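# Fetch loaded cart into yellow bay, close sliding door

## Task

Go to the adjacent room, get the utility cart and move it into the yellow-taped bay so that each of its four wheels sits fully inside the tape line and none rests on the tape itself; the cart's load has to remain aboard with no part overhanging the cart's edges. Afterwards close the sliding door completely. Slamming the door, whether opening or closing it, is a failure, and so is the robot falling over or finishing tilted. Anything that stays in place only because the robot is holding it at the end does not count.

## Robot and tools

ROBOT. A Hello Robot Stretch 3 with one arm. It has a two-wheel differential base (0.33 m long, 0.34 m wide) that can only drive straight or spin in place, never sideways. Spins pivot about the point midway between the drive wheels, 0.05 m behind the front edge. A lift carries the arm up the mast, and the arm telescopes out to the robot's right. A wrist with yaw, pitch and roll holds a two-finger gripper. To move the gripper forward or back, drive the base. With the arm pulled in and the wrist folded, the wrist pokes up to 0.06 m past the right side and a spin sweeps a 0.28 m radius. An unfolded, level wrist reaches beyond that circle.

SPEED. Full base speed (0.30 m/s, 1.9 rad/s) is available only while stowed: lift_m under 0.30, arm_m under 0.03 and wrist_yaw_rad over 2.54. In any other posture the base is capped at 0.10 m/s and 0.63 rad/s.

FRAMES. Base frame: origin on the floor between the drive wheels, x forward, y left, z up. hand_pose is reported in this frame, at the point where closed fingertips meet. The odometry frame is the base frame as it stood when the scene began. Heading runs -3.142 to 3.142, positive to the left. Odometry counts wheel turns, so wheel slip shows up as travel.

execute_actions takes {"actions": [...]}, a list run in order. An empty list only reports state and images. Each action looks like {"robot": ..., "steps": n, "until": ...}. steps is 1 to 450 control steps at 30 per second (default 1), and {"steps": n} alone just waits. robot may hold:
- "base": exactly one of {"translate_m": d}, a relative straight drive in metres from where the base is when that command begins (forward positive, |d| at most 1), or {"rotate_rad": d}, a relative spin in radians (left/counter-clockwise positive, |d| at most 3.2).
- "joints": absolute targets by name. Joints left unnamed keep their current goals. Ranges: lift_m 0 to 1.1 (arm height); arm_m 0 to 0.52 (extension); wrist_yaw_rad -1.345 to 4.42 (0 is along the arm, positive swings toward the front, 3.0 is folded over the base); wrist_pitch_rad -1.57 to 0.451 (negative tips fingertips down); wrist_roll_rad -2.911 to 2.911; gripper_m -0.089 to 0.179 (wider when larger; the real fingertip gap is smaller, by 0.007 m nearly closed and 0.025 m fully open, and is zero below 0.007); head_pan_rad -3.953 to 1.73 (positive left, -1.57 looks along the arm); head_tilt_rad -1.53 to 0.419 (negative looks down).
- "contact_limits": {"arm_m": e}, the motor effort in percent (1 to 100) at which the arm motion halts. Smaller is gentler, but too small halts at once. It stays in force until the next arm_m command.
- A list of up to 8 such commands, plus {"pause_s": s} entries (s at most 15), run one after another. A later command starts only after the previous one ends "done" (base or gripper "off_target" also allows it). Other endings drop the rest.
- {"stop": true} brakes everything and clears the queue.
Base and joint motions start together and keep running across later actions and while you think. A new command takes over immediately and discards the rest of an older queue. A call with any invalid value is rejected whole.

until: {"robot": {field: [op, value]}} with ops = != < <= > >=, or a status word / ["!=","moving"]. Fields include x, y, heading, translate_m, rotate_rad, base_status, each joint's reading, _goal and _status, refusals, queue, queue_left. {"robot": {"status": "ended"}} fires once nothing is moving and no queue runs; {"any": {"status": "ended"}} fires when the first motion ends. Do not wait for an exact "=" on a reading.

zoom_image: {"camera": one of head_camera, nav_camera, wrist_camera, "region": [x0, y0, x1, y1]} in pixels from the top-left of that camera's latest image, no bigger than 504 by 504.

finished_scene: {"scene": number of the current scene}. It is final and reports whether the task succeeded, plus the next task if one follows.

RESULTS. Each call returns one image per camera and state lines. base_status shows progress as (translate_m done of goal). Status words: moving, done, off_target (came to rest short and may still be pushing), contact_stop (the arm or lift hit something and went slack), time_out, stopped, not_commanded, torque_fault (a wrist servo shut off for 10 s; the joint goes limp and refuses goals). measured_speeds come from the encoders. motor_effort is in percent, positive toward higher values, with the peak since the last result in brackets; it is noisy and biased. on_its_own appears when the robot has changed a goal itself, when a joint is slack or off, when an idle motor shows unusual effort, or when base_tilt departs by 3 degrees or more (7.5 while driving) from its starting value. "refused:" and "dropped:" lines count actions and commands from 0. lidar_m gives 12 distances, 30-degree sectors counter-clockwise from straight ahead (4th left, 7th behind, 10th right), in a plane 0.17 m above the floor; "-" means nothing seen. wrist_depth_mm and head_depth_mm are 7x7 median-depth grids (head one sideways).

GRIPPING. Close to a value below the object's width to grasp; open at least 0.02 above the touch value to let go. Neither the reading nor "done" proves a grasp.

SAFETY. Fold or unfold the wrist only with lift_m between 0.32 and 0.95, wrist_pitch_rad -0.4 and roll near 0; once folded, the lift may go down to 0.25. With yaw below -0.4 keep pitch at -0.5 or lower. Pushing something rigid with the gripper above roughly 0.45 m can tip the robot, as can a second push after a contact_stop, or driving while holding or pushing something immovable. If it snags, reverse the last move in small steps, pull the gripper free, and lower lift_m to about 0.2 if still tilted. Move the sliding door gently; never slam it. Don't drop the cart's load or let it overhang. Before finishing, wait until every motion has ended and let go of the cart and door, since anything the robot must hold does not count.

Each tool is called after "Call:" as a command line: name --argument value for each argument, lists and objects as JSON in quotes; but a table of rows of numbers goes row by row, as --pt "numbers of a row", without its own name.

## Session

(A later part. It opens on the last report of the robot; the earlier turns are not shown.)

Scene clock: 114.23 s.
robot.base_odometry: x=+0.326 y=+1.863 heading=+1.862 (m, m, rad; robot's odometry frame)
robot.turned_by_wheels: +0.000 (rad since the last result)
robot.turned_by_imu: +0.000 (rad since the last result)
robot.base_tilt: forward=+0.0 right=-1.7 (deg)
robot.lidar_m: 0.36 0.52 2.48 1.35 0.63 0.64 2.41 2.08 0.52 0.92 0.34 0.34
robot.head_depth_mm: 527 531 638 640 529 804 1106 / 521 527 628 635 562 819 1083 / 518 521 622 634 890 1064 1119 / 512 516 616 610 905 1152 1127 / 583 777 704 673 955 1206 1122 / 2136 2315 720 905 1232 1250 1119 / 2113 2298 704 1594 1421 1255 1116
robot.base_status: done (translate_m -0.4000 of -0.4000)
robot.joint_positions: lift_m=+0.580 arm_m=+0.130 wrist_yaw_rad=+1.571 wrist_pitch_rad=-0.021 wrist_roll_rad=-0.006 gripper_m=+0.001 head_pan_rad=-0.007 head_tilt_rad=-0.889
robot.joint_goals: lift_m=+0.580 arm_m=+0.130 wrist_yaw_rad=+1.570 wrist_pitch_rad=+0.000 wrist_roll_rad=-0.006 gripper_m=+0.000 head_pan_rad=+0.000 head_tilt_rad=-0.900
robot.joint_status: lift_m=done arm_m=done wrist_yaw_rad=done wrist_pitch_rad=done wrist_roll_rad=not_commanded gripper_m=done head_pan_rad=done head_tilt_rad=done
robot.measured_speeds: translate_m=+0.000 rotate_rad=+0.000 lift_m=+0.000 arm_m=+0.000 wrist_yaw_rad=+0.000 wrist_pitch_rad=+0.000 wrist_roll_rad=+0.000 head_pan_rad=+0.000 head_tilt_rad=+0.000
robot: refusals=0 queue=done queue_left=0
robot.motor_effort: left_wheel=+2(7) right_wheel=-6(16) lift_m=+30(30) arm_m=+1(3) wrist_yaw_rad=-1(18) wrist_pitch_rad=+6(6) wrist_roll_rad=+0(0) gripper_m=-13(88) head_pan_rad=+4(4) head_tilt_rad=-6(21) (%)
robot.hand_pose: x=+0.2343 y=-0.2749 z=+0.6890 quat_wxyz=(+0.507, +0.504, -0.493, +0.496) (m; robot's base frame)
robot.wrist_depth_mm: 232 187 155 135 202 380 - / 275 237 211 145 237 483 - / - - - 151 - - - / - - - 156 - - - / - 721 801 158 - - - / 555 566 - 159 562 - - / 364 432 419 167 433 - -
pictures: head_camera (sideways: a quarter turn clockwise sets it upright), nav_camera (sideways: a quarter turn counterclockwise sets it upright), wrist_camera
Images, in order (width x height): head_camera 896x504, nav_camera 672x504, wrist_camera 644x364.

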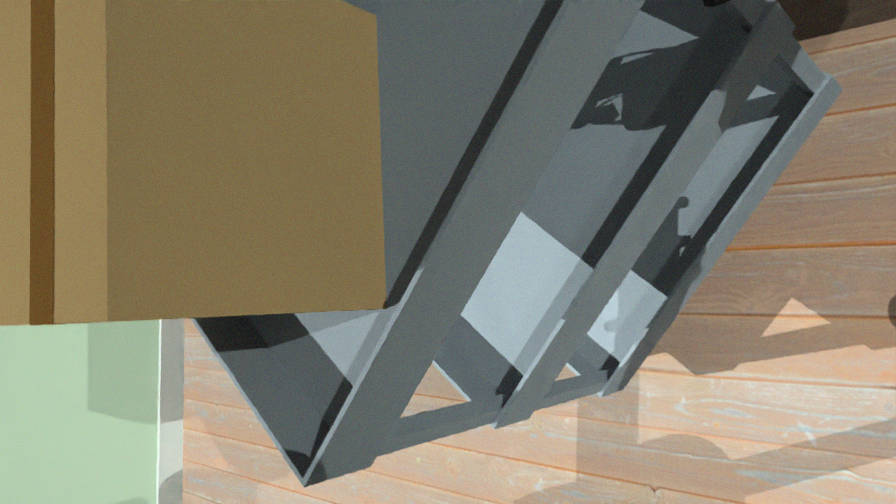

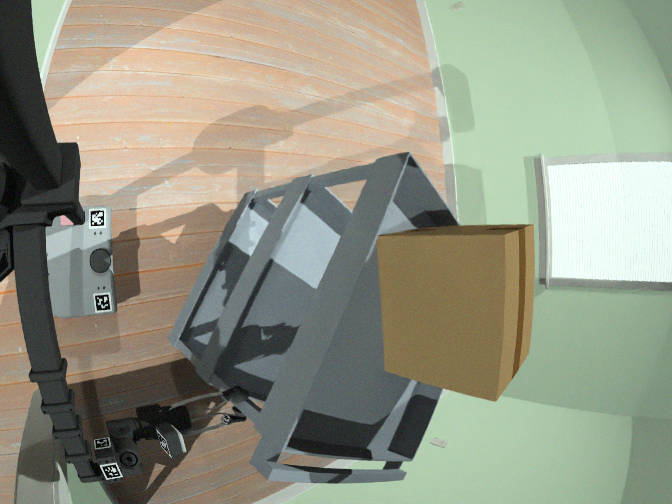

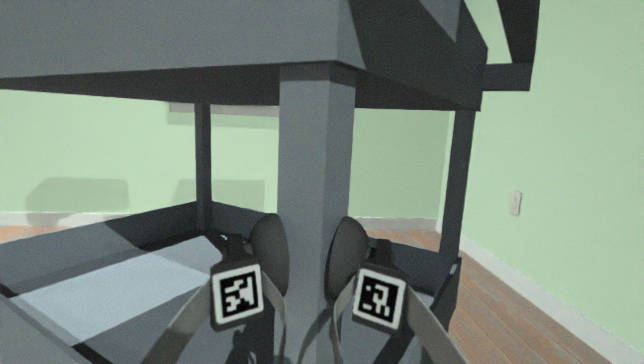

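Call:
execute_actions --actions '[{"robot":{"joints":{"arm_m":0.0,"head_pan_rad":-2.6,"head_tilt_rad":-1.1}},"steps":250,"until":{"robot":{"status":"ended"}}}]'

Call:
execute_actions --actions '[{"robot":{"joints":{"head_pan_rad":-0.3,"head_tilt_rad":-1.0}},"steps":250,"until":{"robot":{"status":"ended"}}}]'

Scene clock: 116.77 s.
robot.base_odometry: x=+0.326 y=+1.863 heading=+1.861 (m, m, rad; robot's odometry frame)
robot.turned_by_wheels: +0.000 (rad since the last result)
robot.turned_by_imu: +0.000 (rad since the last result)
robot.base_tilt: forward=-0.1 right=-1.6 (deg)
robot.lidar_m: 0.31 0.52 2.49 1.35 0.63 0.64 2.41 2.08 0.52 0.92 1.42 0.27
robot.head_depth_mm: 2097 1828 1620 1459 1363 - - / 2077 1816 1607 1458 1354 - - / 2089 1824 1614 1447 1312 - - / 2083 1810 1612 1430 1314 - - / 2063 1806 1609 1451 1348 1205 1079 / 1984 1779 1571 1086 1305 1164 1094 / 1813 650 736 977 1295 1190 1075
robot.base_status: done (translate_m -0.4000 of -0.4000)
robot.joint_positions: lift_m=+0.580 arm_m=+0.000 wrist_yaw_rad=+1.537 wrist_pitch_rad=-0.021 wrist_roll_rad=-0.006 gripper_m=+0.001 head_pan_rad=-2.593 head_tilt_rad=-1.087
robot.joint_goals: lift_m=+0.580 arm_m=+0.000 wrist_yaw_rad=+1.570 wrist_pitch_rad=+0.000 wrist_roll_rad=-0.006 gripper_m=+0.000 head_pan_rad=-2.600 head_tilt_rad=-1.100
robot.joint_status: lift_m=done arm_m=done wrist_yaw_rad=done wrist_pitch_rad=done wrist_roll_rad=not_commanded gripper_m=done head_pan_rad=done head_tilt_rad=done
robot.measured_speeds: translate_m=+0.000 rotate_rad=+0.000 lift_m=+0.000 arm_m=+0.000 wrist_yaw_rad=+0.000 wrist_pitch_rad=+0.000 wrist_roll_rad=+0.000 head_pan_rad=+0.000 head_tilt_rad=+0.000
robot: refusals=0 queue=done queue_left=0
robot.on_its_own: wrist_yaw_rad is at rest, and its effort (+32) is outside its rest range (-12 to +12)
robot.motor_effort: left_wheel=-4(6) right_wheel=+5(6) lift_m=+30(30) arm_m=-7(10) wrist_yaw_rad=+32(55) wrist_pitch_rad=+6(6) wrist_roll_rad=+0(0) gripper_m=-15(18) head_pan_rad=-4(46) head_tilt_rad=-7(23) (%)
robot.hand_pose: x=+0.2342 y=-0.1541 z=+0.6889 quat_wxyz=(+0.516, +0.495, -0.501, +0.487) (m; robot's base frame)
robot.wrist_depth_mm: 332 221 165 136 178 308 - / 390 255 213 146 218 366 - / - - - 155 - - - / - - - 157 - - - / 634 697 786 159 - - - / 556 560 - 162 593 - - / 566 432 426 173 441 - -
pictures: head_camera (sideways: a quarter turn clockwise sets it upright), nav_camera (sideways: a quarter turn counterclockwise sets it upright), wrist_camera
Images, in order (width x height): head_camera 896x504, nav_camera 672x504, wrist_camera 644x364.

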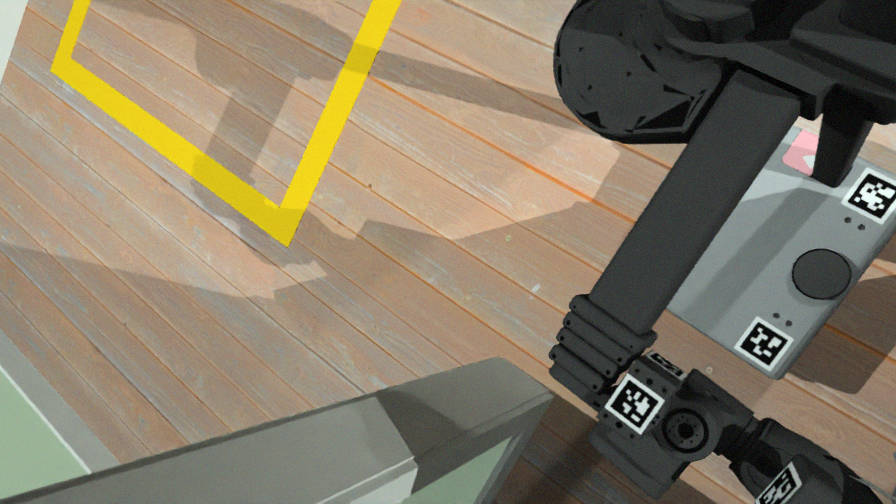

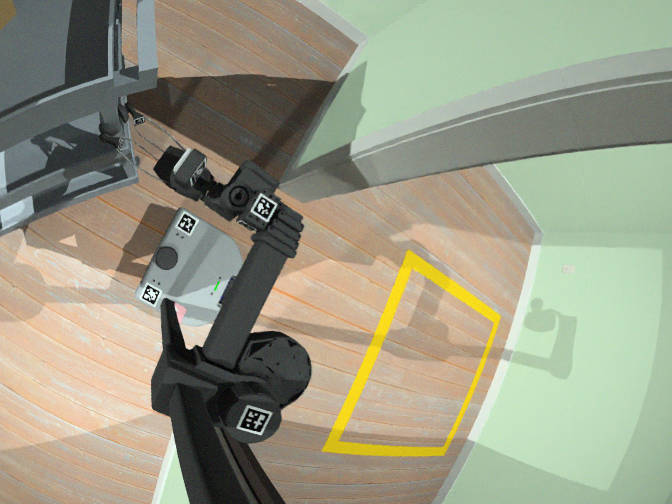

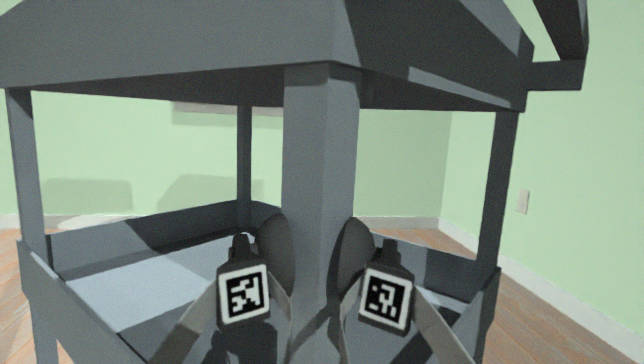

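Scene clock: 118.50 s.
robot.base_odometry: x=+0.326 y=+1.863 heading=+1.861 (m, m, rad; robot's odometry frame)
robot.turned_by_wheels: +0.000 (rad since the last result)
robot.turned_by_imu: +0.000 (rad since the last result)
robot.base_tilt: forward=-0.1 right=-1.7 (deg)
robot.lidar_m: 0.31 0.52 2.48 1.35 0.63 0.64 2.41 2.08 0.52 0.92 1.42 0.27
robot.head_depth_mm: 2103 740 711 526 1347 1232 1137 / 2354 743 663 612 1293 1245 - / 2384 767 661 577 602 1204 1127 / 521 630 657 575 852 1169 1127 / 510 605 656 584 879 1204 1109 / 498 589 649 903 1134 1216 1105 / 488 571 636 921 1236 1212 1102
robot.base_status: done (translate_m -0.4000 of -0.4000)
robot.joint_positions: lift_m=+0.580 arm_m=+0.000 wrist_yaw_rad=+1.521 wrist_pitch_rad=-0.021 wrist_roll_rad=-0.006 gripper_m=+0.001 head_pan_rad=-0.307 head_tilt_rad=-1.002
robot.joint_goals: lift_m=+0.580 arm_m=+0.000 wrist_yaw_rad=+1.520 wrist_pitch_rad=+0.000 wrist_roll_rad=-0.006 gripper_m=+0.000 head_pan_rad=-0.300 head_tilt_rad=-1.000
robot.joint_status: lift_m=done arm_m=done wrist_yaw_rad=done wrist_pitch_rad=done wrist_roll_rad=not_commanded gripper_m=done head_pan_rad=done head_tilt_rad=done
robot.measured_speeds: translate_m=+0.000 rotate_rad=+0.000 lift_m=+0.000 arm_m=+0.000 wrist_yaw_rad=+0.000 wrist_pitch_rad=+0.000 wrist_roll_rad=+0.000 head_pan_rad=+0.000 head_tilt_rad=+0.000
robot: refusals=0 queue=done queue_left=0
robot.on_its_own: wrist_yaw_rad is held at +1.520, not at your +1.570, by its stall guard, which is not easing now
robot.motor_effort: left_wheel=+0(4) right_wheel=+3(5) lift_m=+30(30) arm_m=-4(7) wrist_yaw_rad=-2(32) wrist_pitch_rad=+6(6) wrist_roll_rad=+0(0) gripper_m=-12(15) head_pan_rad=+4(47) head_tilt_rad=+1(11) (%)
robot.hand_pose: x=+0.2340 y=-0.1579 z=+0.6889 quat_wxyz=(+0.519, +0.491, -0.505, +0.483) (m; robot's base frame)
robot.wrist_depth_mm: 308 214 161 136 186 313 - / 373 250 212 148 223 396 - / - - - 153 - - - / - - - 159 - - - / 616 711 841 159 - - - / 513 558 - 162 579 - - / 552 433 427 169 433 - -
pictures: head_camera (sideways: a quarter turn clockwise sets it upright), nav_camera (sideways: a quarter turn counterclockwise sets it upright), wrist_camera
Images, in order (width x height): head_camera 896x504, nav_camera 672x504, wrist_camera 644x364.

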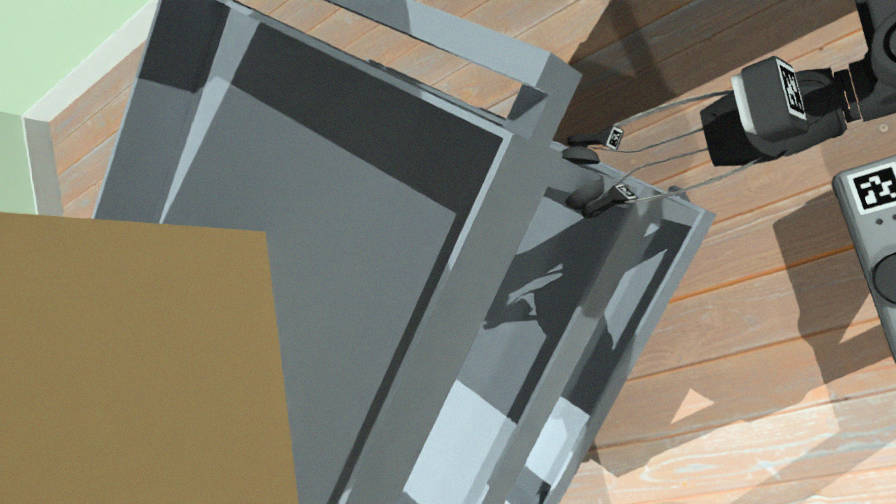

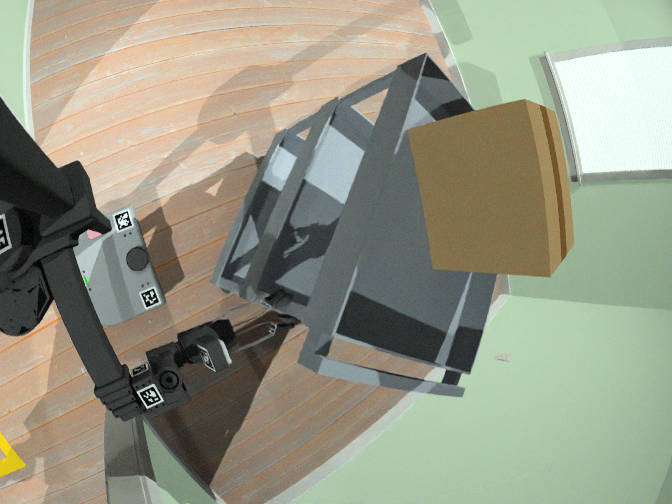

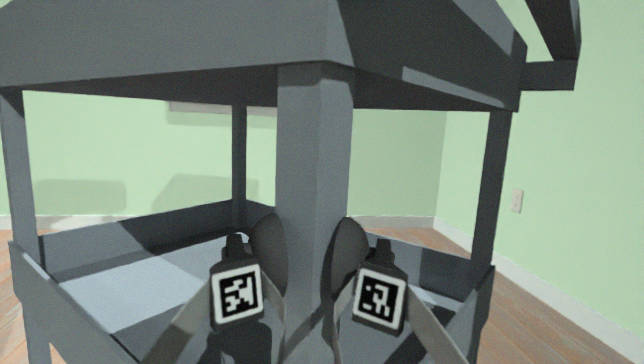

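Call:
execute_actions --actions '[{"robot":[{"base":{"rotate_rad":-0.3},"joints":{"wrist_yaw_rad":1.57}},{"base":{"translate_m":-0.35}}],"steps":450,"until":{"robot":{"status":"ended"}}}]'

Scene clock: 125.23 s.
robot.base_odometry: x=+0.323 y=+1.513 heading=+1.562 (m, m, rad; robot's odometry frame)
robot.turned_by_wheels: -0.300 (rad since the last result)
robot.turned_by_imu: -0.298 (rad since the last result)
robot.base_tilt: forward=-0.1 right=-1.7 (deg)
robot.lidar_m: 0.62 0.78 2.75 0.40 0.37 2.48 2.10 2.08 1.84 0.56 0.56 0.88
robot.head_depth_mm: 1679 1870 1769 1547 1367 1199 1134 / 1865 1989 1749 1526 1360 1251 - / 2107 2047 1727 1529 1380 1238 1124 / 863 1887 1671 1512 1349 1217 1122 / 907 726 1050 1259 1349 1219 1106 / 905 722 1084 1322 1340 1219 1101 / 830 735 1079 1334 1341 1200 1098
robot.base_status: done (translate_m -0.3500 of -0.3500)
robot.joint_positions: lift_m=+0.580 arm_m=+0.000 wrist_yaw_rad=+1.573 wrist_pitch_rad=-0.020 wrist_roll_rad=-0.006 gripper_m=+0.000 head_pan_rad=-0.307 head_tilt_rad=-1.001
robot.joint_goals: lift_m=+0.580 arm_m=+0.000 wrist_yaw_rad=+1.570 wrist_pitch_rad=+0.000 wrist_roll_rad=-0.006 gripper_m=+0.000 head_pan_rad=-0.300 head_tilt_rad=-1.000
robot.joint_status: lift_m=done arm_m=done wrist_yaw_rad=done wrist_pitch_rad=done wrist_roll_rad=not_commanded gripper_m=done head_pan_rad=done head_tilt_rad=done
robot.measured_speeds: translate_m=+0.000 rotate_rad=+0.000 lift_m=+0.000 arm_m=+0.000 wrist_yaw_rad=+0.000 wrist_pitch_rad=+0.000 wrist_roll_rad=+0.000 head_pan_rad=+0.000 head_tilt_rad=+0.000
robot: refusals=0 queue=done queue_left=0
robot.motor_effort: left_wheel=+2(14) right_wheel=-2(13) lift_m=+30(30) arm_m=+1(4) wrist_yaw_rad=-2(52) wrist_pitch_rad=+6(6) wrist_roll_rad=+0(0) gripper_m=-3(13) head_pan_rad=+4(4) head_tilt_rad=+0(1) (%)
robot.hand_pose: x=+0.2343 y=-0.1443 z=+0.6892 quat_wxyz=(+0.506, +0.504, -0.492, +0.497) (m; robot's base frame)
robot.wrist_depth_mm: - 751 786 - - - - / 719 615 563 572 - - - / - - - - - - - / - - - - - - - / - 702 831 976 - - - / - - - - - - - / - 949 927 984 - - -
pictures: head_camera (sideways: a quarter turn clockwise sets it upright), nav_camera (sideways: a quarter turn counterclockwise sets it upright), wrist_camera
Images, in order (width x height): head_camera 896x504, nav_camera 672x504, wrist_camera 644x364.

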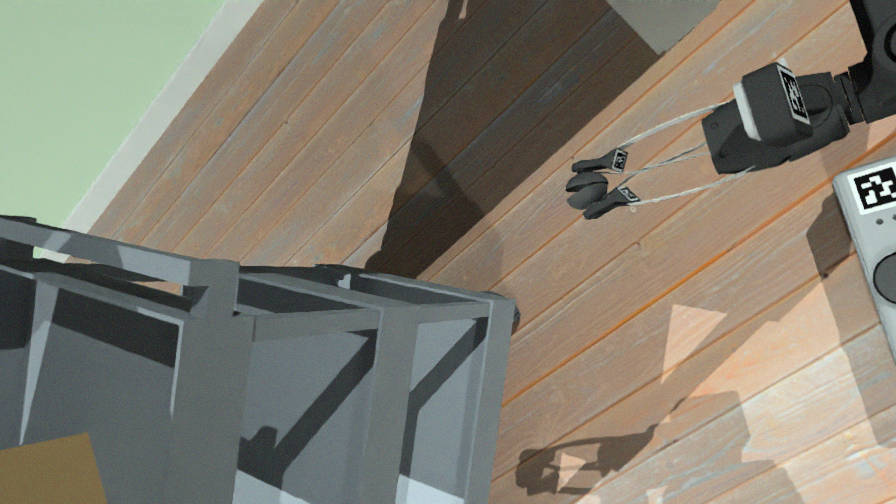

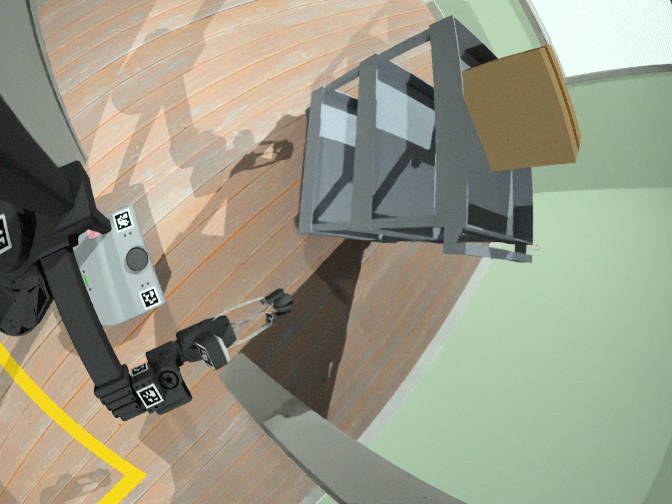

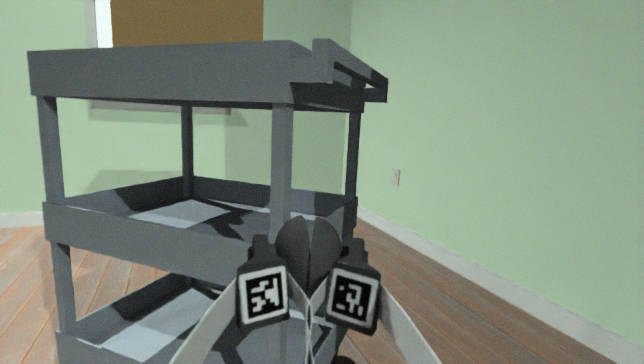

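Call:
execute_actions --actions '[{"robot":[{"base":{"rotate_rad":0.12},"joints":{"gripper_m":0.13,"head_pan_rad":0,"head_tilt_rad":-0.9}},{"base":{"translate_m":0.3}}],"steps":450,"until":{"robot":{"status":"ended"}}}]'

Scene clock: 137.13 s.
robot.base_odometry: x=+0.290 y=+1.811 heading=+1.681 (m, m, rad; robot's odometry frame)
robot.turned_by_wheels: +0.120 (rad since the last result)
robot.turned_by_imu: +0.122 (rad since the last result)
robot.base_tilt: forward=-0.1 right=-1.7 (deg)
robot.lidar_m: 0.36 0.50 2.62 2.30 0.53 0.55 2.37 2.38 0.56 0.55 1.44 0.35
robot.head_depth_mm: 2358 838 748 633 540 1285 1139 / 547 638 724 626 651 1199 1152 / 543 613 702 626 885 1069 1128 / 534 602 699 608 897 1162 1122 / 531 594 692 665 948 1224 1122 / 525 583 665 982 1225 1245 1121 / 2019 805 726 981 1370 1242 1110
robot.base_status: done (translate_m +0.3000 of +0.3000)
robot.joint_positions: lift_m=+0.580 arm_m=+0.000 wrist_yaw_rad=+1.573 wrist_pitch_rad=-0.020 wrist_roll_rad=-0.006 gripper_m=+0.130 head_pan_rad=-0.007 head_tilt_rad=-0.902
robot.joint_goals: lift_m=+0.580 arm_m=+0.000 wrist_yaw_rad=+1.570 wrist_pitch_rad=+0.000 wrist_roll_rad=-0.006 gripper_m=+0.130 head_pan_rad=+0.000 head_tilt_rad=-0.900
robot.joint_status: lift_m=done arm_m=done wrist_yaw_rad=done wrist_pitch_rad=done wrist_roll_rad=not_commanded gripper_m=done head_pan_rad=done head_tilt_rad=done
robot.measured_speeds: translate_m=+0.000 rotate_rad=+0.000 lift_m=+0.000 arm_m=+0.000 wrist_yaw_rad=+0.000 wrist_pitch_rad=+0.000 wrist_roll_rad=+0.000 head_pan_rad=+0.000 head_tilt_rad=+0.000
robot: refusals=0 queue=done queue_left=0
robot.motor_effort: left_wheel=-3(6) right_wheel=+1(5) lift_m=+30(30) arm_m=+2(2) wrist_yaw_rad=-3(3) wrist_pitch_rad=+6(6) wrist_roll_rad=+0(0) gripper_m=+0(81) head_pan_rad=+3(31) head_tilt_rad=+1(12) (%)
robot.hand_pose: x=+0.2343 y=-0.1443 z=+0.6892 quat_wxyz=(+0.506, +0.504, -0.493, +0.497) (m; robot's base frame)
robot.wrist_depth_mm: 369 304 257 222 203 372 - / 397 329 271 229 263 - - / - - - - 609 - - / - - - - - - - / 638 753 849 781 720 - - / 479 - 584 525 570 - - / 563 371 444 420 489 - -
pictures: head_camera (sideways: a quarter turn clockwise sets it upright), nav_camera (sideways: a quarter turn counterclockwise sets it upright), wrist_camera
Images, in order (width x height): head_camera 896x504, nav_camera 672x504, wrist_camera 644x364.

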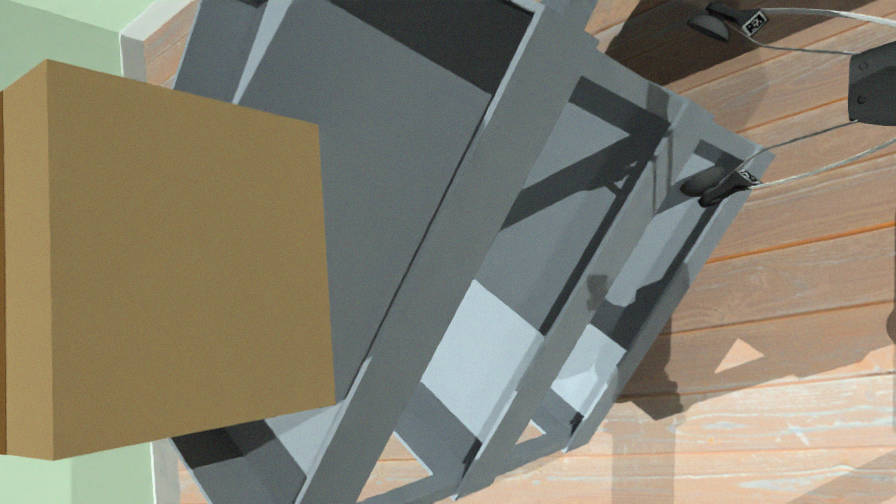

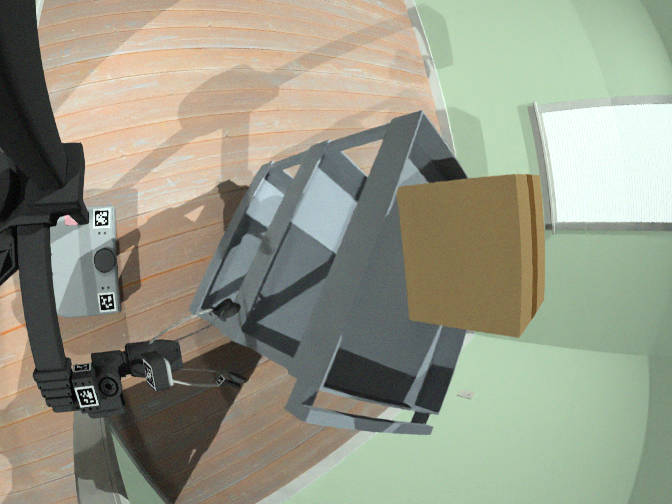

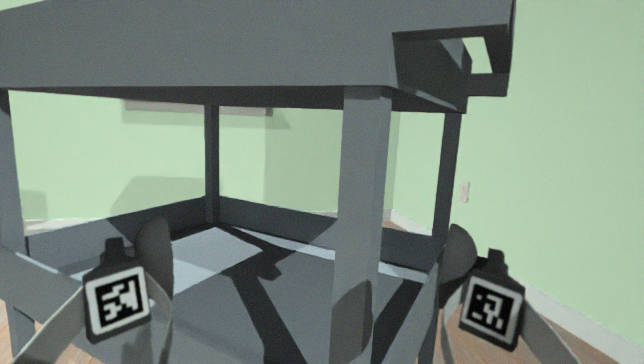

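Call:
execute_actions --actions '[{"robot":[{"base":{"translate_m":0.1},"joints":{"arm_m":0.025}},{"joints":{"gripper_m":-0.03}}],"steps":450,"until":{"robot":{"status":"ended"}}}]'

Call:
execute_actions --actions '[{"robot":{"base":{"translate_m":-0.45}},"steps":450,"until":{"robot":{"status":"ended"}}}]'

Scene clock: 141.47 s.
robot.base_odometry: x=+0.279 y=+1.910 heading=+1.681 (m, m, rad; robot's odometry frame)
robot.turned_by_wheels: +0.000 (rad since the last result)
robot.turned_by_imu: +0.001 (rad since the last result)
robot.base_tilt: forward=-0.1 right=-1.7 (deg)
robot.lidar_m: 0.27 0.37 2.64 2.33 0.62 0.59 2.47 2.47 0.58 0.72 0.26 0.25
robot.head_depth_mm: 2261 2343 743 632 547 478 1148 / 504 508 645 628 544 610 1112 / 499 500 601 627 542 792 1040 / 496 492 592 622 560 832 1112 / 490 484 581 621 865 1099 1116 / 486 480 570 618 905 1204 1119 / 499 486 700 656 998 1241 1110
robot.base_status: done (translate_m +0.1000 of +0.1000)
robot.joint_positions: lift_m=+0.580 arm_m=+0.025 wrist_yaw_rad=+1.554 wrist_pitch_rad=-0.020 wrist_roll_rad=-0.006 gripper_m=-0.029 head_pan_rad=-0.007 head_tilt_rad=-0.902
robot.joint_goals: lift_m=+0.580 arm_m=+0.025 wrist_yaw_rad=+1.570 wrist_pitch_rad=+0.000 wrist_roll_rad=-0.006 gripper_m=-0.030 head_pan_rad=+0.000 head_tilt_rad=-0.900
robot.joint_status: lift_m=done arm_m=done wrist_yaw_rad=done wrist_pitch_rad=done wrist_roll_rad=not_commanded gripper_m=done head_pan_rad=done head_tilt_rad=done
robot.measured_speeds: translate_m=+0.000 rotate_rad=+0.000 lift_m=+0.000 arm_m=+0.000 wrist_yaw_rad=+0.000 wrist_pitch_rad=+0.000 wrist_roll_rad=+0.000 head_pan_rad=+0.000 head_tilt_rad=+0.000
robot: refusals=0 queue=done queue_left=0
robot.on_its_own: wrist_yaw_rad is at rest, and its effort (+15) is outside its rest range (-12 to +12)
robot.motor_effort: left_wheel=-4(6) right_wheel=+2(5) lift_m=+30(30) arm_m=+0(5) wrist_yaw_rad=+15(25) wrist_pitch_rad=+6(6) wrist_roll_rad=+0(0) gripper_m=-28(99) head_pan_rad=+4(4) head_tilt_rad=+1(1) (%)
robot.hand_pose: x=+0.2343 y=-0.1742 z=+0.6892 quat_wxyz=(+0.511, +0.499, -0.497, +0.492) (m; robot's base frame)
robot.wrist_depth_mm: 165 140 119 105 162 - - / 275 234 209 117 222 477 - / - - - 120 - - - / - - - 122 - - - / - 730 773 125 - - - / 562 569 608 128 566 - - / 430 430 427 135 432 - -
pictures: head_camera (sideways: a quarter turn clockwise sets it upright), nav_camera (sideways: a quarter turn counterclockwise sets it upright), wrist_camera
Images, in order (width x height): head_camera 896x504, nav_camera 672x504, wrist_camera 644x364.

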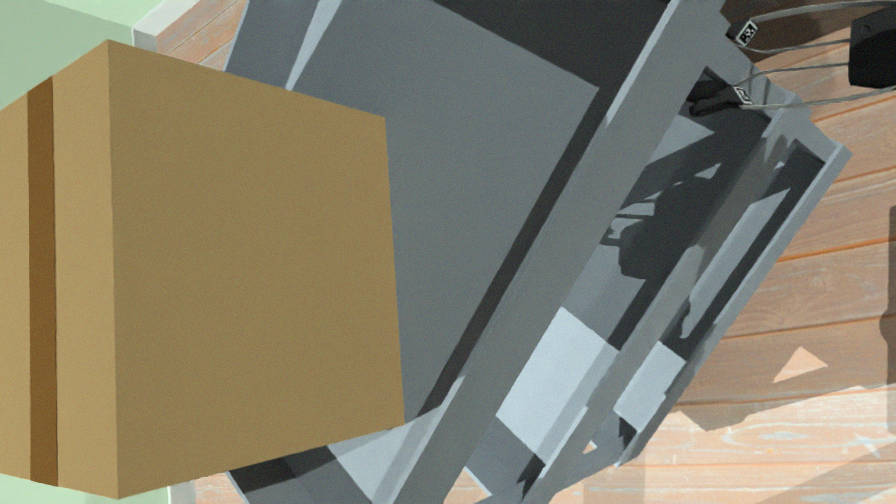

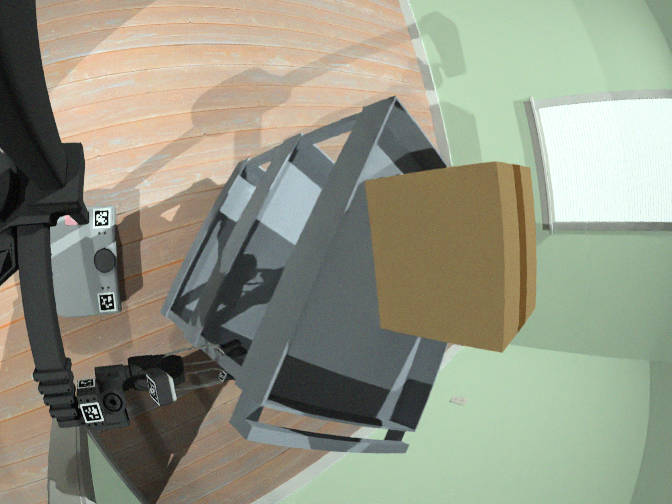

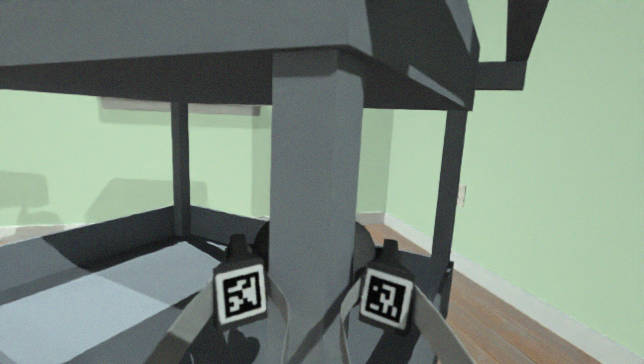

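Scene clock: 147.03 s.
robot.base_odometry: x=+0.329 y=+1.463 heading=+1.682 (m, m, rad; robot's odometry frame)
robot.turned_by_wheels: +0.000 (rad since the last result)
robot.turned_by_imu: -0.001 (rad since the last result)
robot.base_tilt: forward=-0.1 right=-1.7 (deg)
robot.lidar_m: 0.28 0.44 2.54 0.39 0.39 2.31 2.04 2.04 1.73 0.57 0.57 0.25
robot.head_depth_mm: 508 514 728 632 550 474 1149 / 503 515 615 629 543 587 1111 / 498 516 615 626 528 807 1075 / 495 515 619 622 850 1025 1119 / 490 520 621 620 898 1190 1114 / 485 532 676 660 1123 1244 1116 / 2413 2297 709 919 1382 1234 1118
robot.base_status: done (translate_m -0.4500 of -0.4500)
robot.joint_positions: lift_m=+0.580 arm_m=+0.025 wrist_yaw_rad=+1.577 wrist_pitch_rad=-0.020 wrist_roll_rad=-0.006 gripper_m=-0.014 head_pan_rad=-0.007 head_tilt_rad=-0.902
robot.joint_goals: lift_m=+0.580 arm_m=+0.025 wrist_yaw_rad=+1.570 wrist_pitch_rad=+0.000 wrist_roll_rad=-0.006 gripper_m=-0.015 head_pan_rad=+0.000 head_tilt_rad=-0.900
robot.joint_status: lift_m=done arm_m=done wrist_yaw_rad=done wrist_pitch_rad=done wrist_roll_rad=not_commanded gripper_m=done head_pan_rad=done head_tilt_rad=done
robot.measured_speeds: translate_m=+0.000 rotate_rad=+0.000 lift_m=+0.000 arm_m=+0.000 wrist_yaw_rad=+0.000 wrist_pitch_rad=+0.000 wrist_roll_rad=+0.000 head_pan_rad=+0.000 head_tilt_rad=+0.000
robot: refusals=0 queue=done queue_left=0
robot.on_its_own: gripper_m is held at -0.015, not at your -0.030, by its stall guard, which is not easing now
robot.motor_effort: left_wheel=-2(10) right_wheel=-2(13) lift_m=+30(30) arm_m=+0(0) wrist_yaw_rad=-7(15) wrist_pitch_rad=+6(6) wrist_roll_rad=+0(0) gripper_m=-21(28) head_pan_rad=+4(4) head_tilt_rad=+2(1) (%)
robot.hand_pose: x=+0.2343 y=-0.1683 z=+0.6892 quat_wxyz=(+0.505, +0.505, -0.491, +0.498) (m; robot's base frame)
robot.wrist_depth_mm: 223 162 124 106 145 285 - / 274 235 201 117 179 314 - / - - - 120 - - - / - - - 124 - - - / - 696 779 128 - - - / 539 558 - 129 561 - - / 396 433 429 135 440 - -
pictures: head_camera (sideways: a quarter turn clockwise sets it upright), nav_camera (sideways: a quarter turn counterclockwise sets it upright), wrist_camera
Images, in order (width x height): head_camera 896x504, nav_camera 672x504, wrist_camera 644x364.

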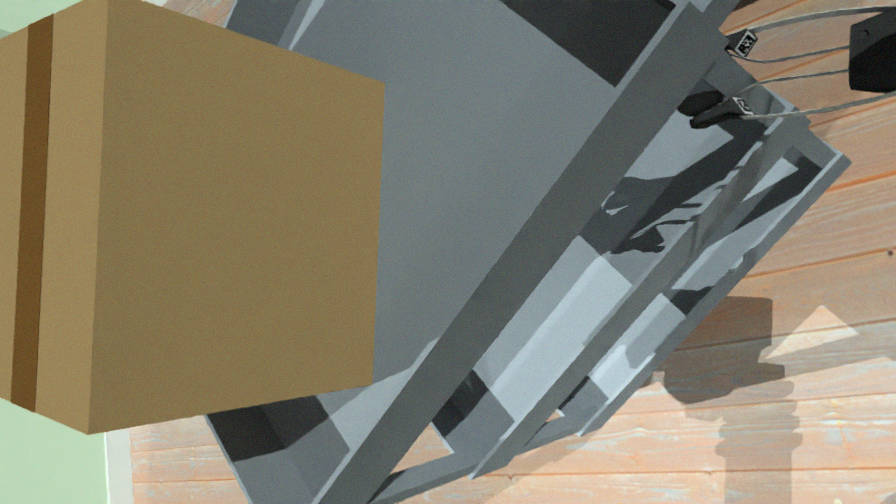

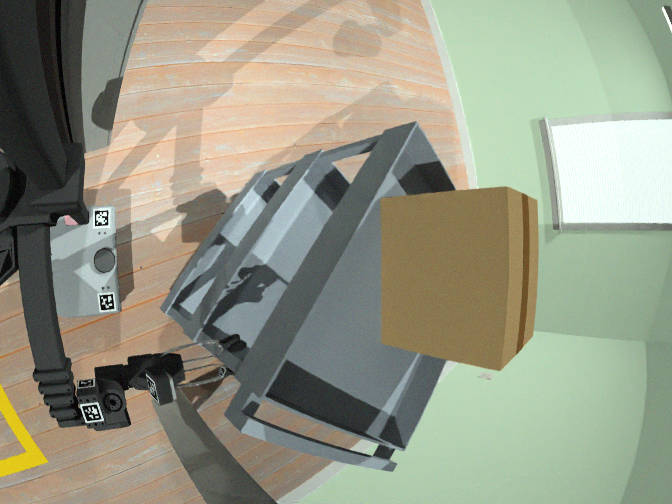

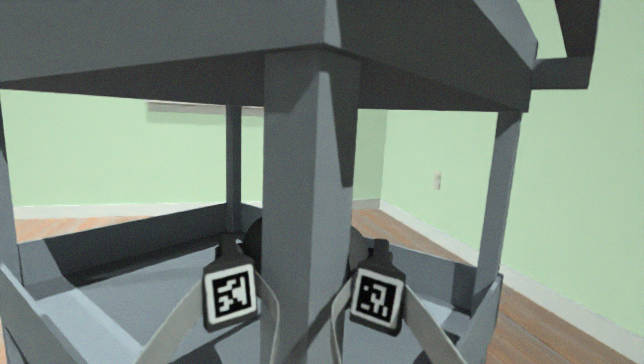

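Call:
execute_actions --actions '[{"robot":{"base":{"translate_m":-0.25},"joints":{"head_pan_rad":-0.5,"head_tilt_rad":-0.8}},"steps":450,"until":{"robot":{"status":"ended"}}}]'

Scene clock: 150.83 s.
robot.base_odometry: x=+0.356 y=+1.214 heading=+1.682 (m, m, rad; robot's odometry frame)
robot.turned_by_wheels: +0.000 (rad since the last result)
robot.turned_by_imu: +0.000 (rad since the last result)
robot.base_tilt: forward=+0.0 right=-1.7 (deg)
robot.lidar_m: 0.29 0.48 0.33 0.35 2.18 2.04 1.79 1.79 1.79 1.57 0.67 0.26
robot.head_depth_mm: 1587 1740 736 811 1007 1295 1162 / 1734 1920 1949 731 1030 476 1178 / 1901 2152 800 688 577 515 1157 / 2127 2388 802 687 577 507 893 / 2391 2571 765 679 574 789 1012 / 2638 513 583 654 571 802 1044 / 2662 500 553 631 568 830 1088
robot.base_status: done (translate_m -0.2500 of -0.2500)
robot.joint_positions: lift_m=+0.580 arm_m=+0.025 wrist_yaw_rad=+1.566 wrist_pitch_rad=-0.020 wrist_roll_rad=-0.006 gripper_m=-0.014 head_pan_rad=-0.493 head_tilt_rad=-0.804
robot.joint_goals: lift_m=+0.580 arm_m=+0.025 wrist_yaw_rad=+1.570 wrist_pitch_rad=+0.000 wrist_roll_rad=-0.006 gripper_m=-0.015 head_pan_rad=-0.500 head_tilt_rad=-0.800
robot.joint_status: lift_m=done arm_m=done wrist_yaw_rad=done wrist_pitch_rad=done wrist_roll_rad=not_commanded gripper_m=done head_pan_rad=done head_tilt_rad=done
robot.measured_speeds: translate_m=+0.000 rotate_rad=+0.000 lift_m=+0.000 arm_m=+0.000 wrist_yaw_rad=+0.000 wrist_pitch_rad=+0.000 wrist_roll_rad=+0.000 head_pan_rad=+0.000 head_tilt_rad=+0.000
robot: refusals=0 queue=done queue_left=0
robot.on_its_own: gripper_m is held at -0.015, not at your -0.030, by its stall guard, which is not easing now
robot.motor_effort: left_wheel=-3(6) right_wheel=-1(11) lift_m=+30(30) arm_m=-1(0) wrist_yaw_rad=+4(7) wrist_pitch_rad=+6(6) wrist_roll_rad=+0(0) gripper_m=-20(21) head_pan_rad=-5(39) head_tilt_rad=+2(13) (%)
robot.hand_pose: x=+0.2343 y=-0.1712 z=+0.6892 quat_wxyz=(+0.508, +0.502, -0.494, +0.495) (m; robot's base frame)
robot.wrist_depth_mm: 251 172 127 107 140 251 384 / 322 233 201 117 175 277 410 / - - - 121 - - 425 / - - - 125 - - 422 / 610 706 751 128 - - 431 / 525 557 - 130 558 539 427 / 437 432 418 136 437 - 424
pictures: head_camera (sideways: a quarter turn clockwise sets it upright), nav_camera (sideways: a quarter turn counterclockwise sets it upright), wrist_camera
Images, in order (width x height): head_camera 896x504, nav_camera 672x504, wrist_camera 644x364.

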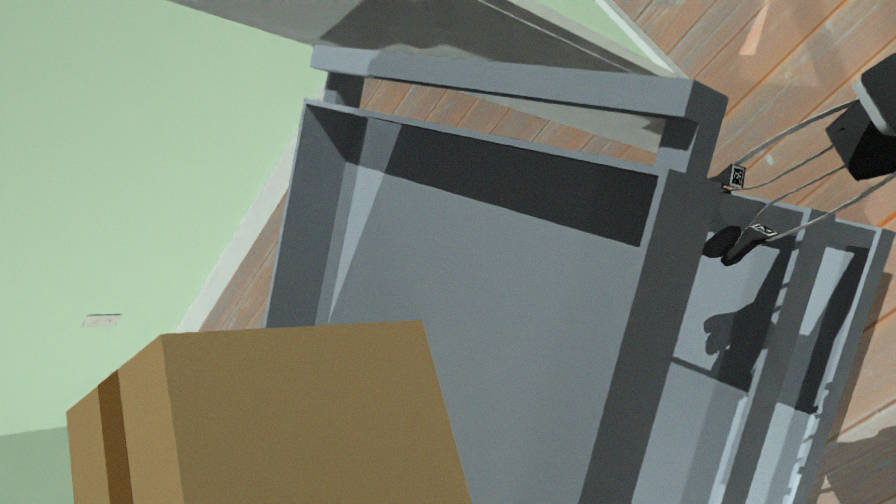

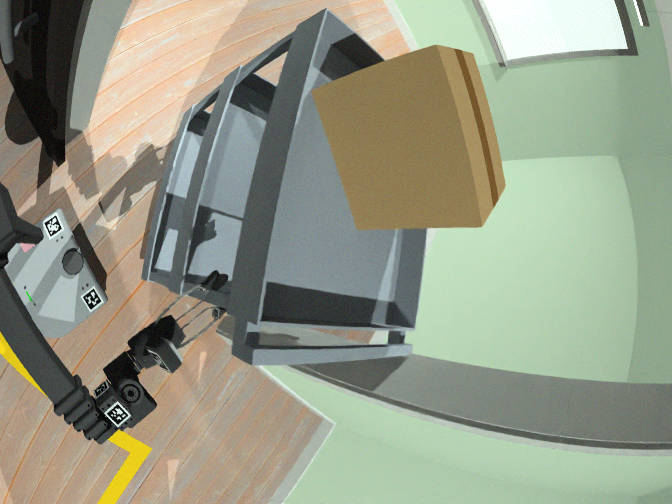

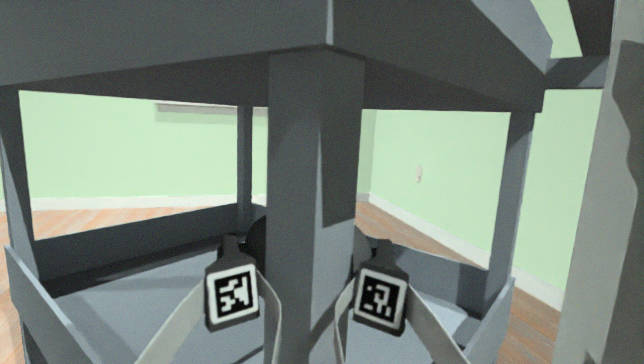

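Call:
execute_actions --actions '[{"robot":[{"base":{"rotate_rad":0.1},"joints":{"head_pan_rad":0,"head_tilt_rad":-0.8}},{"base":{"translate_m":-0.15}}],"steps":450,"until":{"robot":{"status":"ended"}}}]'

Scene clock: 155.00 s.
robot.base_odometry: x=+0.388 y=+1.068 heading=+1.782 (m, m, rad; robot's odometry frame)
robot.turned_by_wheels: +0.100 (rad since the last result)
robot.turned_by_imu: +0.098 (rad since the last result)
robot.base_tilt: forward=+0.0 right=-1.6 (deg)
robot.lidar_m: 0.30 0.44 0.41 0.83 2.18 1.78 1.64 1.67 1.73 1.59 0.41 0.25
robot.head_depth_mm: 2876 512 567 659 585 504 1101 / 2704 519 580 658 583 485 679 / 2686 526 591 670 579 799 770 / 2684 530 608 668 592 842 1068 / 2707 542 632 683 947 1169 1141 / 2696 2760 782 823 1089 1267 1141 / 2703 2764 2091 1728 1497 1277 1125
robot.base_status: done (translate_m -0.1500 of -0.1500)
robot.joint_positions: lift_m=+0.580 arm_m=+0.025 wrist_yaw_rad=+1.579 wrist_pitch_rad=-0.020 wrist_roll_rad=-0.006 gripper_m=-0.014 head_pan_rad=-0.007 head_tilt_rad=-0.803
robot.joint_goals: lift_m=+0.580 arm_m=+0.025 wrist_yaw_rad=+1.570 wrist_pitch_rad=+0.000 wrist_roll_rad=-0.006 gripper_m=-0.015 head_pan_rad=+0.000 head_tilt_rad=-0.800
robot.joint_status: lift_m=done arm_m=done wrist_yaw_rad=done wrist_pitch_rad=done wrist_roll_rad=not_commanded gripper_m=done head_pan_rad=done head_tilt_rad=done
robot.measured_speeds: translate_m=+0.000 rotate_rad=+0.000 lift_m=+0.000 arm_m=+0.000 wrist_yaw_rad=+0.000 wrist_pitch_rad=+0.000 wrist_roll_rad=+0.000 head_pan_rad=+0.000 head_tilt_rad=+0.000
robot: refusals=0 queue=done queue_left=0
robot.on_its_own: gripper_m is held at -0.015, not at your -0.030, by its stall guard, which is not easing now
robot.motor_effort: left_wheel=-2(13) right_wheel=-2(24) lift_m=+30(30) arm_m=-1(1) wrist_yaw_rad=-9(35) wrist_pitch_rad=+6(6) wrist_roll_rad=+0(0) gripper_m=-21(22) head_pan_rad=+4(39) head_tilt_rad=+2(0) (%)
robot.hand_pose: x=+0.2343 y=-0.1680 z=+0.6893 quat_wxyz=(+0.505, +0.505, -0.491, +0.499) (m; robot's base frame)
robot.wrist_depth_mm: - 203 129 106 132 192 317 / - 259 200 116 168 216 364 / - - - 120 - - 455 / - - - 123 - - 452 / - 692 776 126 - - 470 / - 571 - 128 587 519 486 / - 405 421 133 450 459 479
pictures: head_camera (sideways: a quarter turn clockwise sets it upright), nav_camera (sideways: a quarter turn counterclockwise sets it upright), wrist_camera
Images, in order (width x height): head_camera 896x504, nav_camera 672x504, wrist_camera 644x364.

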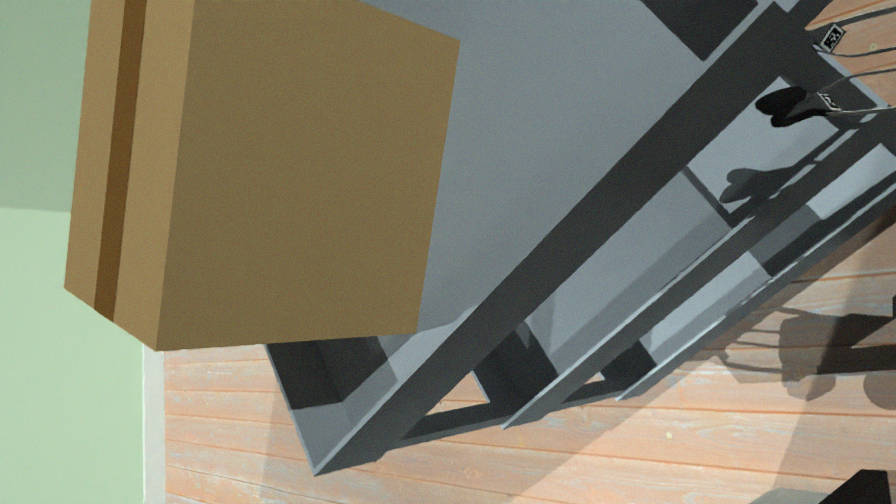

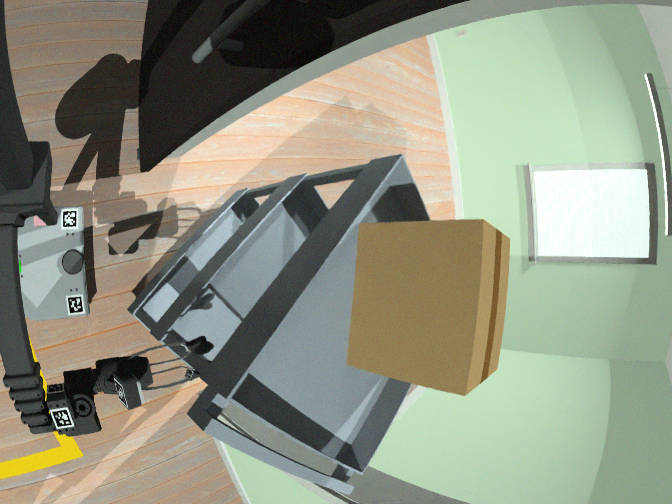

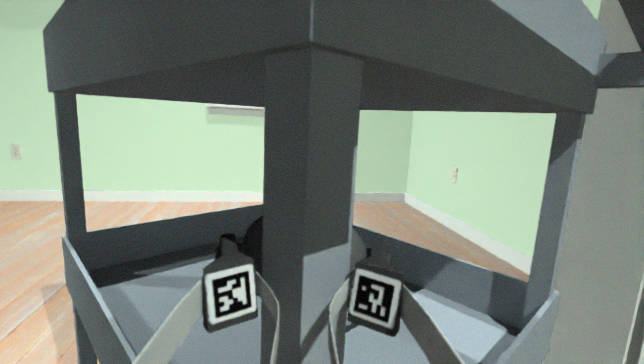

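Call:
execute_actions --actions '[{"robot":[{"base":{"rotate_rad":0.15},"joints":{"head_pan_rad":-0.3}},{"base":{"translate_m":-0.2}}],"steps":450,"until":{"robot":{"status":"ended"}}}]'

Scene clock: 159.43 s.
robot.base_odometry: x=+0.458 y=+0.881 heading=+1.932 (m, m, rad; robot's odometry frame)
robot.turned_by_wheels: +0.150 (rad since the last result)
robot.turned_by_imu: +0.148 (rad since the last result)
robot.base_tilt: forward=-0.1 right=-1.7 (deg)
robot.lidar_m: 0.32 0.58 0.74 2.16 2.02 1.50 1.44 1.50 1.64 1.59 0.28 0.25
robot.head_depth_mm: 2585 2649 788 697 599 448 1141 / 3145 2690 806 692 581 470 1152 / 2950 535 613 680 579 507 770 / 2912 535 612 675 578 810 1007 / 2821 534 606 672 571 855 1109 / 661 531 606 673 901 1148 1139 / 2708 529 634 670 964 1259 1132
robot.base_status: done (translate_m -0.2000 of -0.2000)
robot.joint_positions: lift_m=+0.580 arm_m=+0.025 wrist_yaw_rad=+1.536 wrist_pitch_rad=-0.020 wrist_roll_rad=-0.006 gripper_m=-0.014 head_pan_rad=-0.293 head_tilt_rad=-0.803
robot.joint_goals: lift_m=+0.580 arm_m=+0.025 wrist_yaw_rad=+1.527 wrist_pitch_rad=+0.000 wrist_roll_rad=-0.006 gripper_m=-0.015 head_pan_rad=-0.300 head_tilt_rad=-0.800
robot.joint_status: lift_m=done arm_m=done wrist_yaw_rad=done wrist_pitch_rad=done wrist_roll_rad=not_commanded gripper_m=done head_pan_rad=done head_tilt_rad=done
robot.measured_speeds: translate_m=+0.000 rotate_rad=+0.000 lift_m=+0.000 arm_m=+0.000 wrist_yaw_rad=+0.000 wrist_pitch_rad=+0.000 wrist_roll_rad=+0.000 head_pan_rad=+0.000 head_tilt_rad=+0.000
robot: refusals=0 queue=done queue_left=0
robot.on_its_own: wrist_yaw_rad is held at +1.527, not at your +1.570, by its stall guard, which is not easing now; gripper_m is held at -0.015, not at your -0.030, by its stall guard, which is not easing now
robot.motor_effort: left_wheel=-2(13) right_wheel=-2(23) lift_m=+30(29) arm_m=-1(1) wrist_yaw_rad=-8(34) wrist_pitch_rad=+6(6) wrist_roll_rad=+0(0) gripper_m=-21(22) head_pan_rad=-4(30) head_tilt_rad=+2(1) (%)
robot.hand_pose: x=+0.2342 y=-0.1790 z=+0.6892 quat_wxyz=(+0.515, +0.495, -0.502, +0.488) (m; robot's base frame)
robot.wrist_depth_mm: - 212 126 102 127 178 301 / - 282 201 113 168 201 322 / - - - 117 - - 510 / - - - 119 - - 536 / - 667 763 123 - - 543 / - 564 - 125 580 515 577 / - 414 427 130 448 467 596
pictures: head_camera (sideways: a quarter turn clockwise sets it upright), nav_camera (sideways: a quarter turn counterclockwise sets it upright), wrist_camera
Images, in order (width x height): head_camera 896x504, nav_camera 672x504, wrist_camera 644x364.

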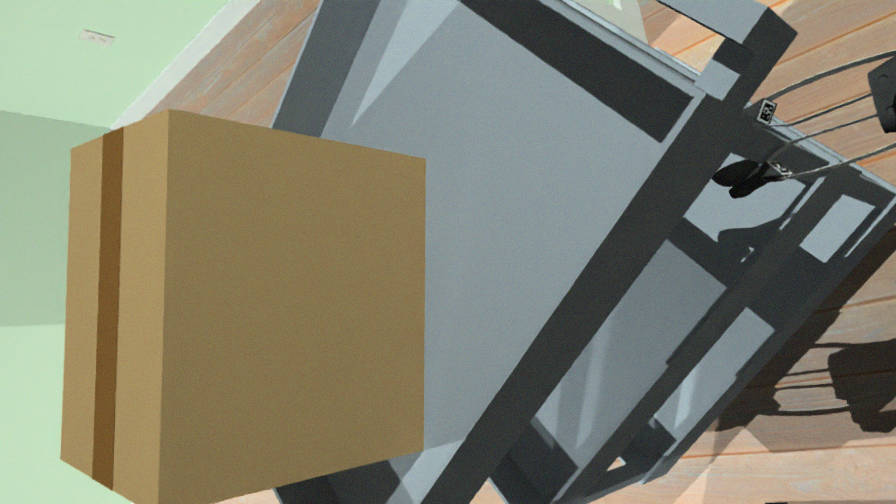

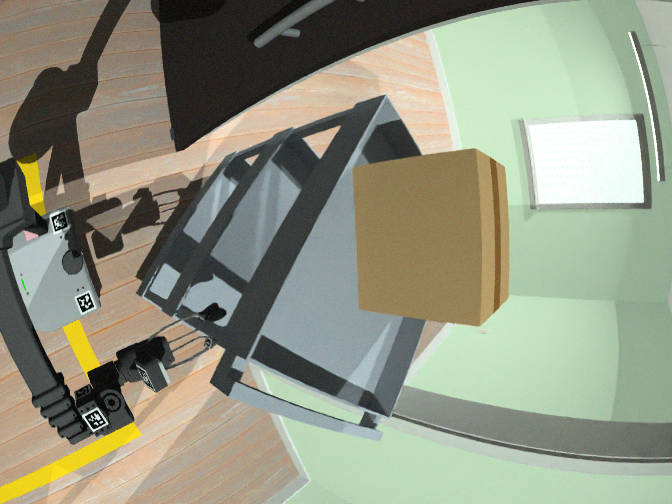

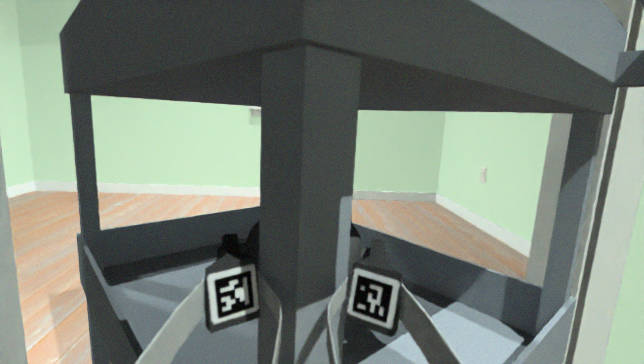

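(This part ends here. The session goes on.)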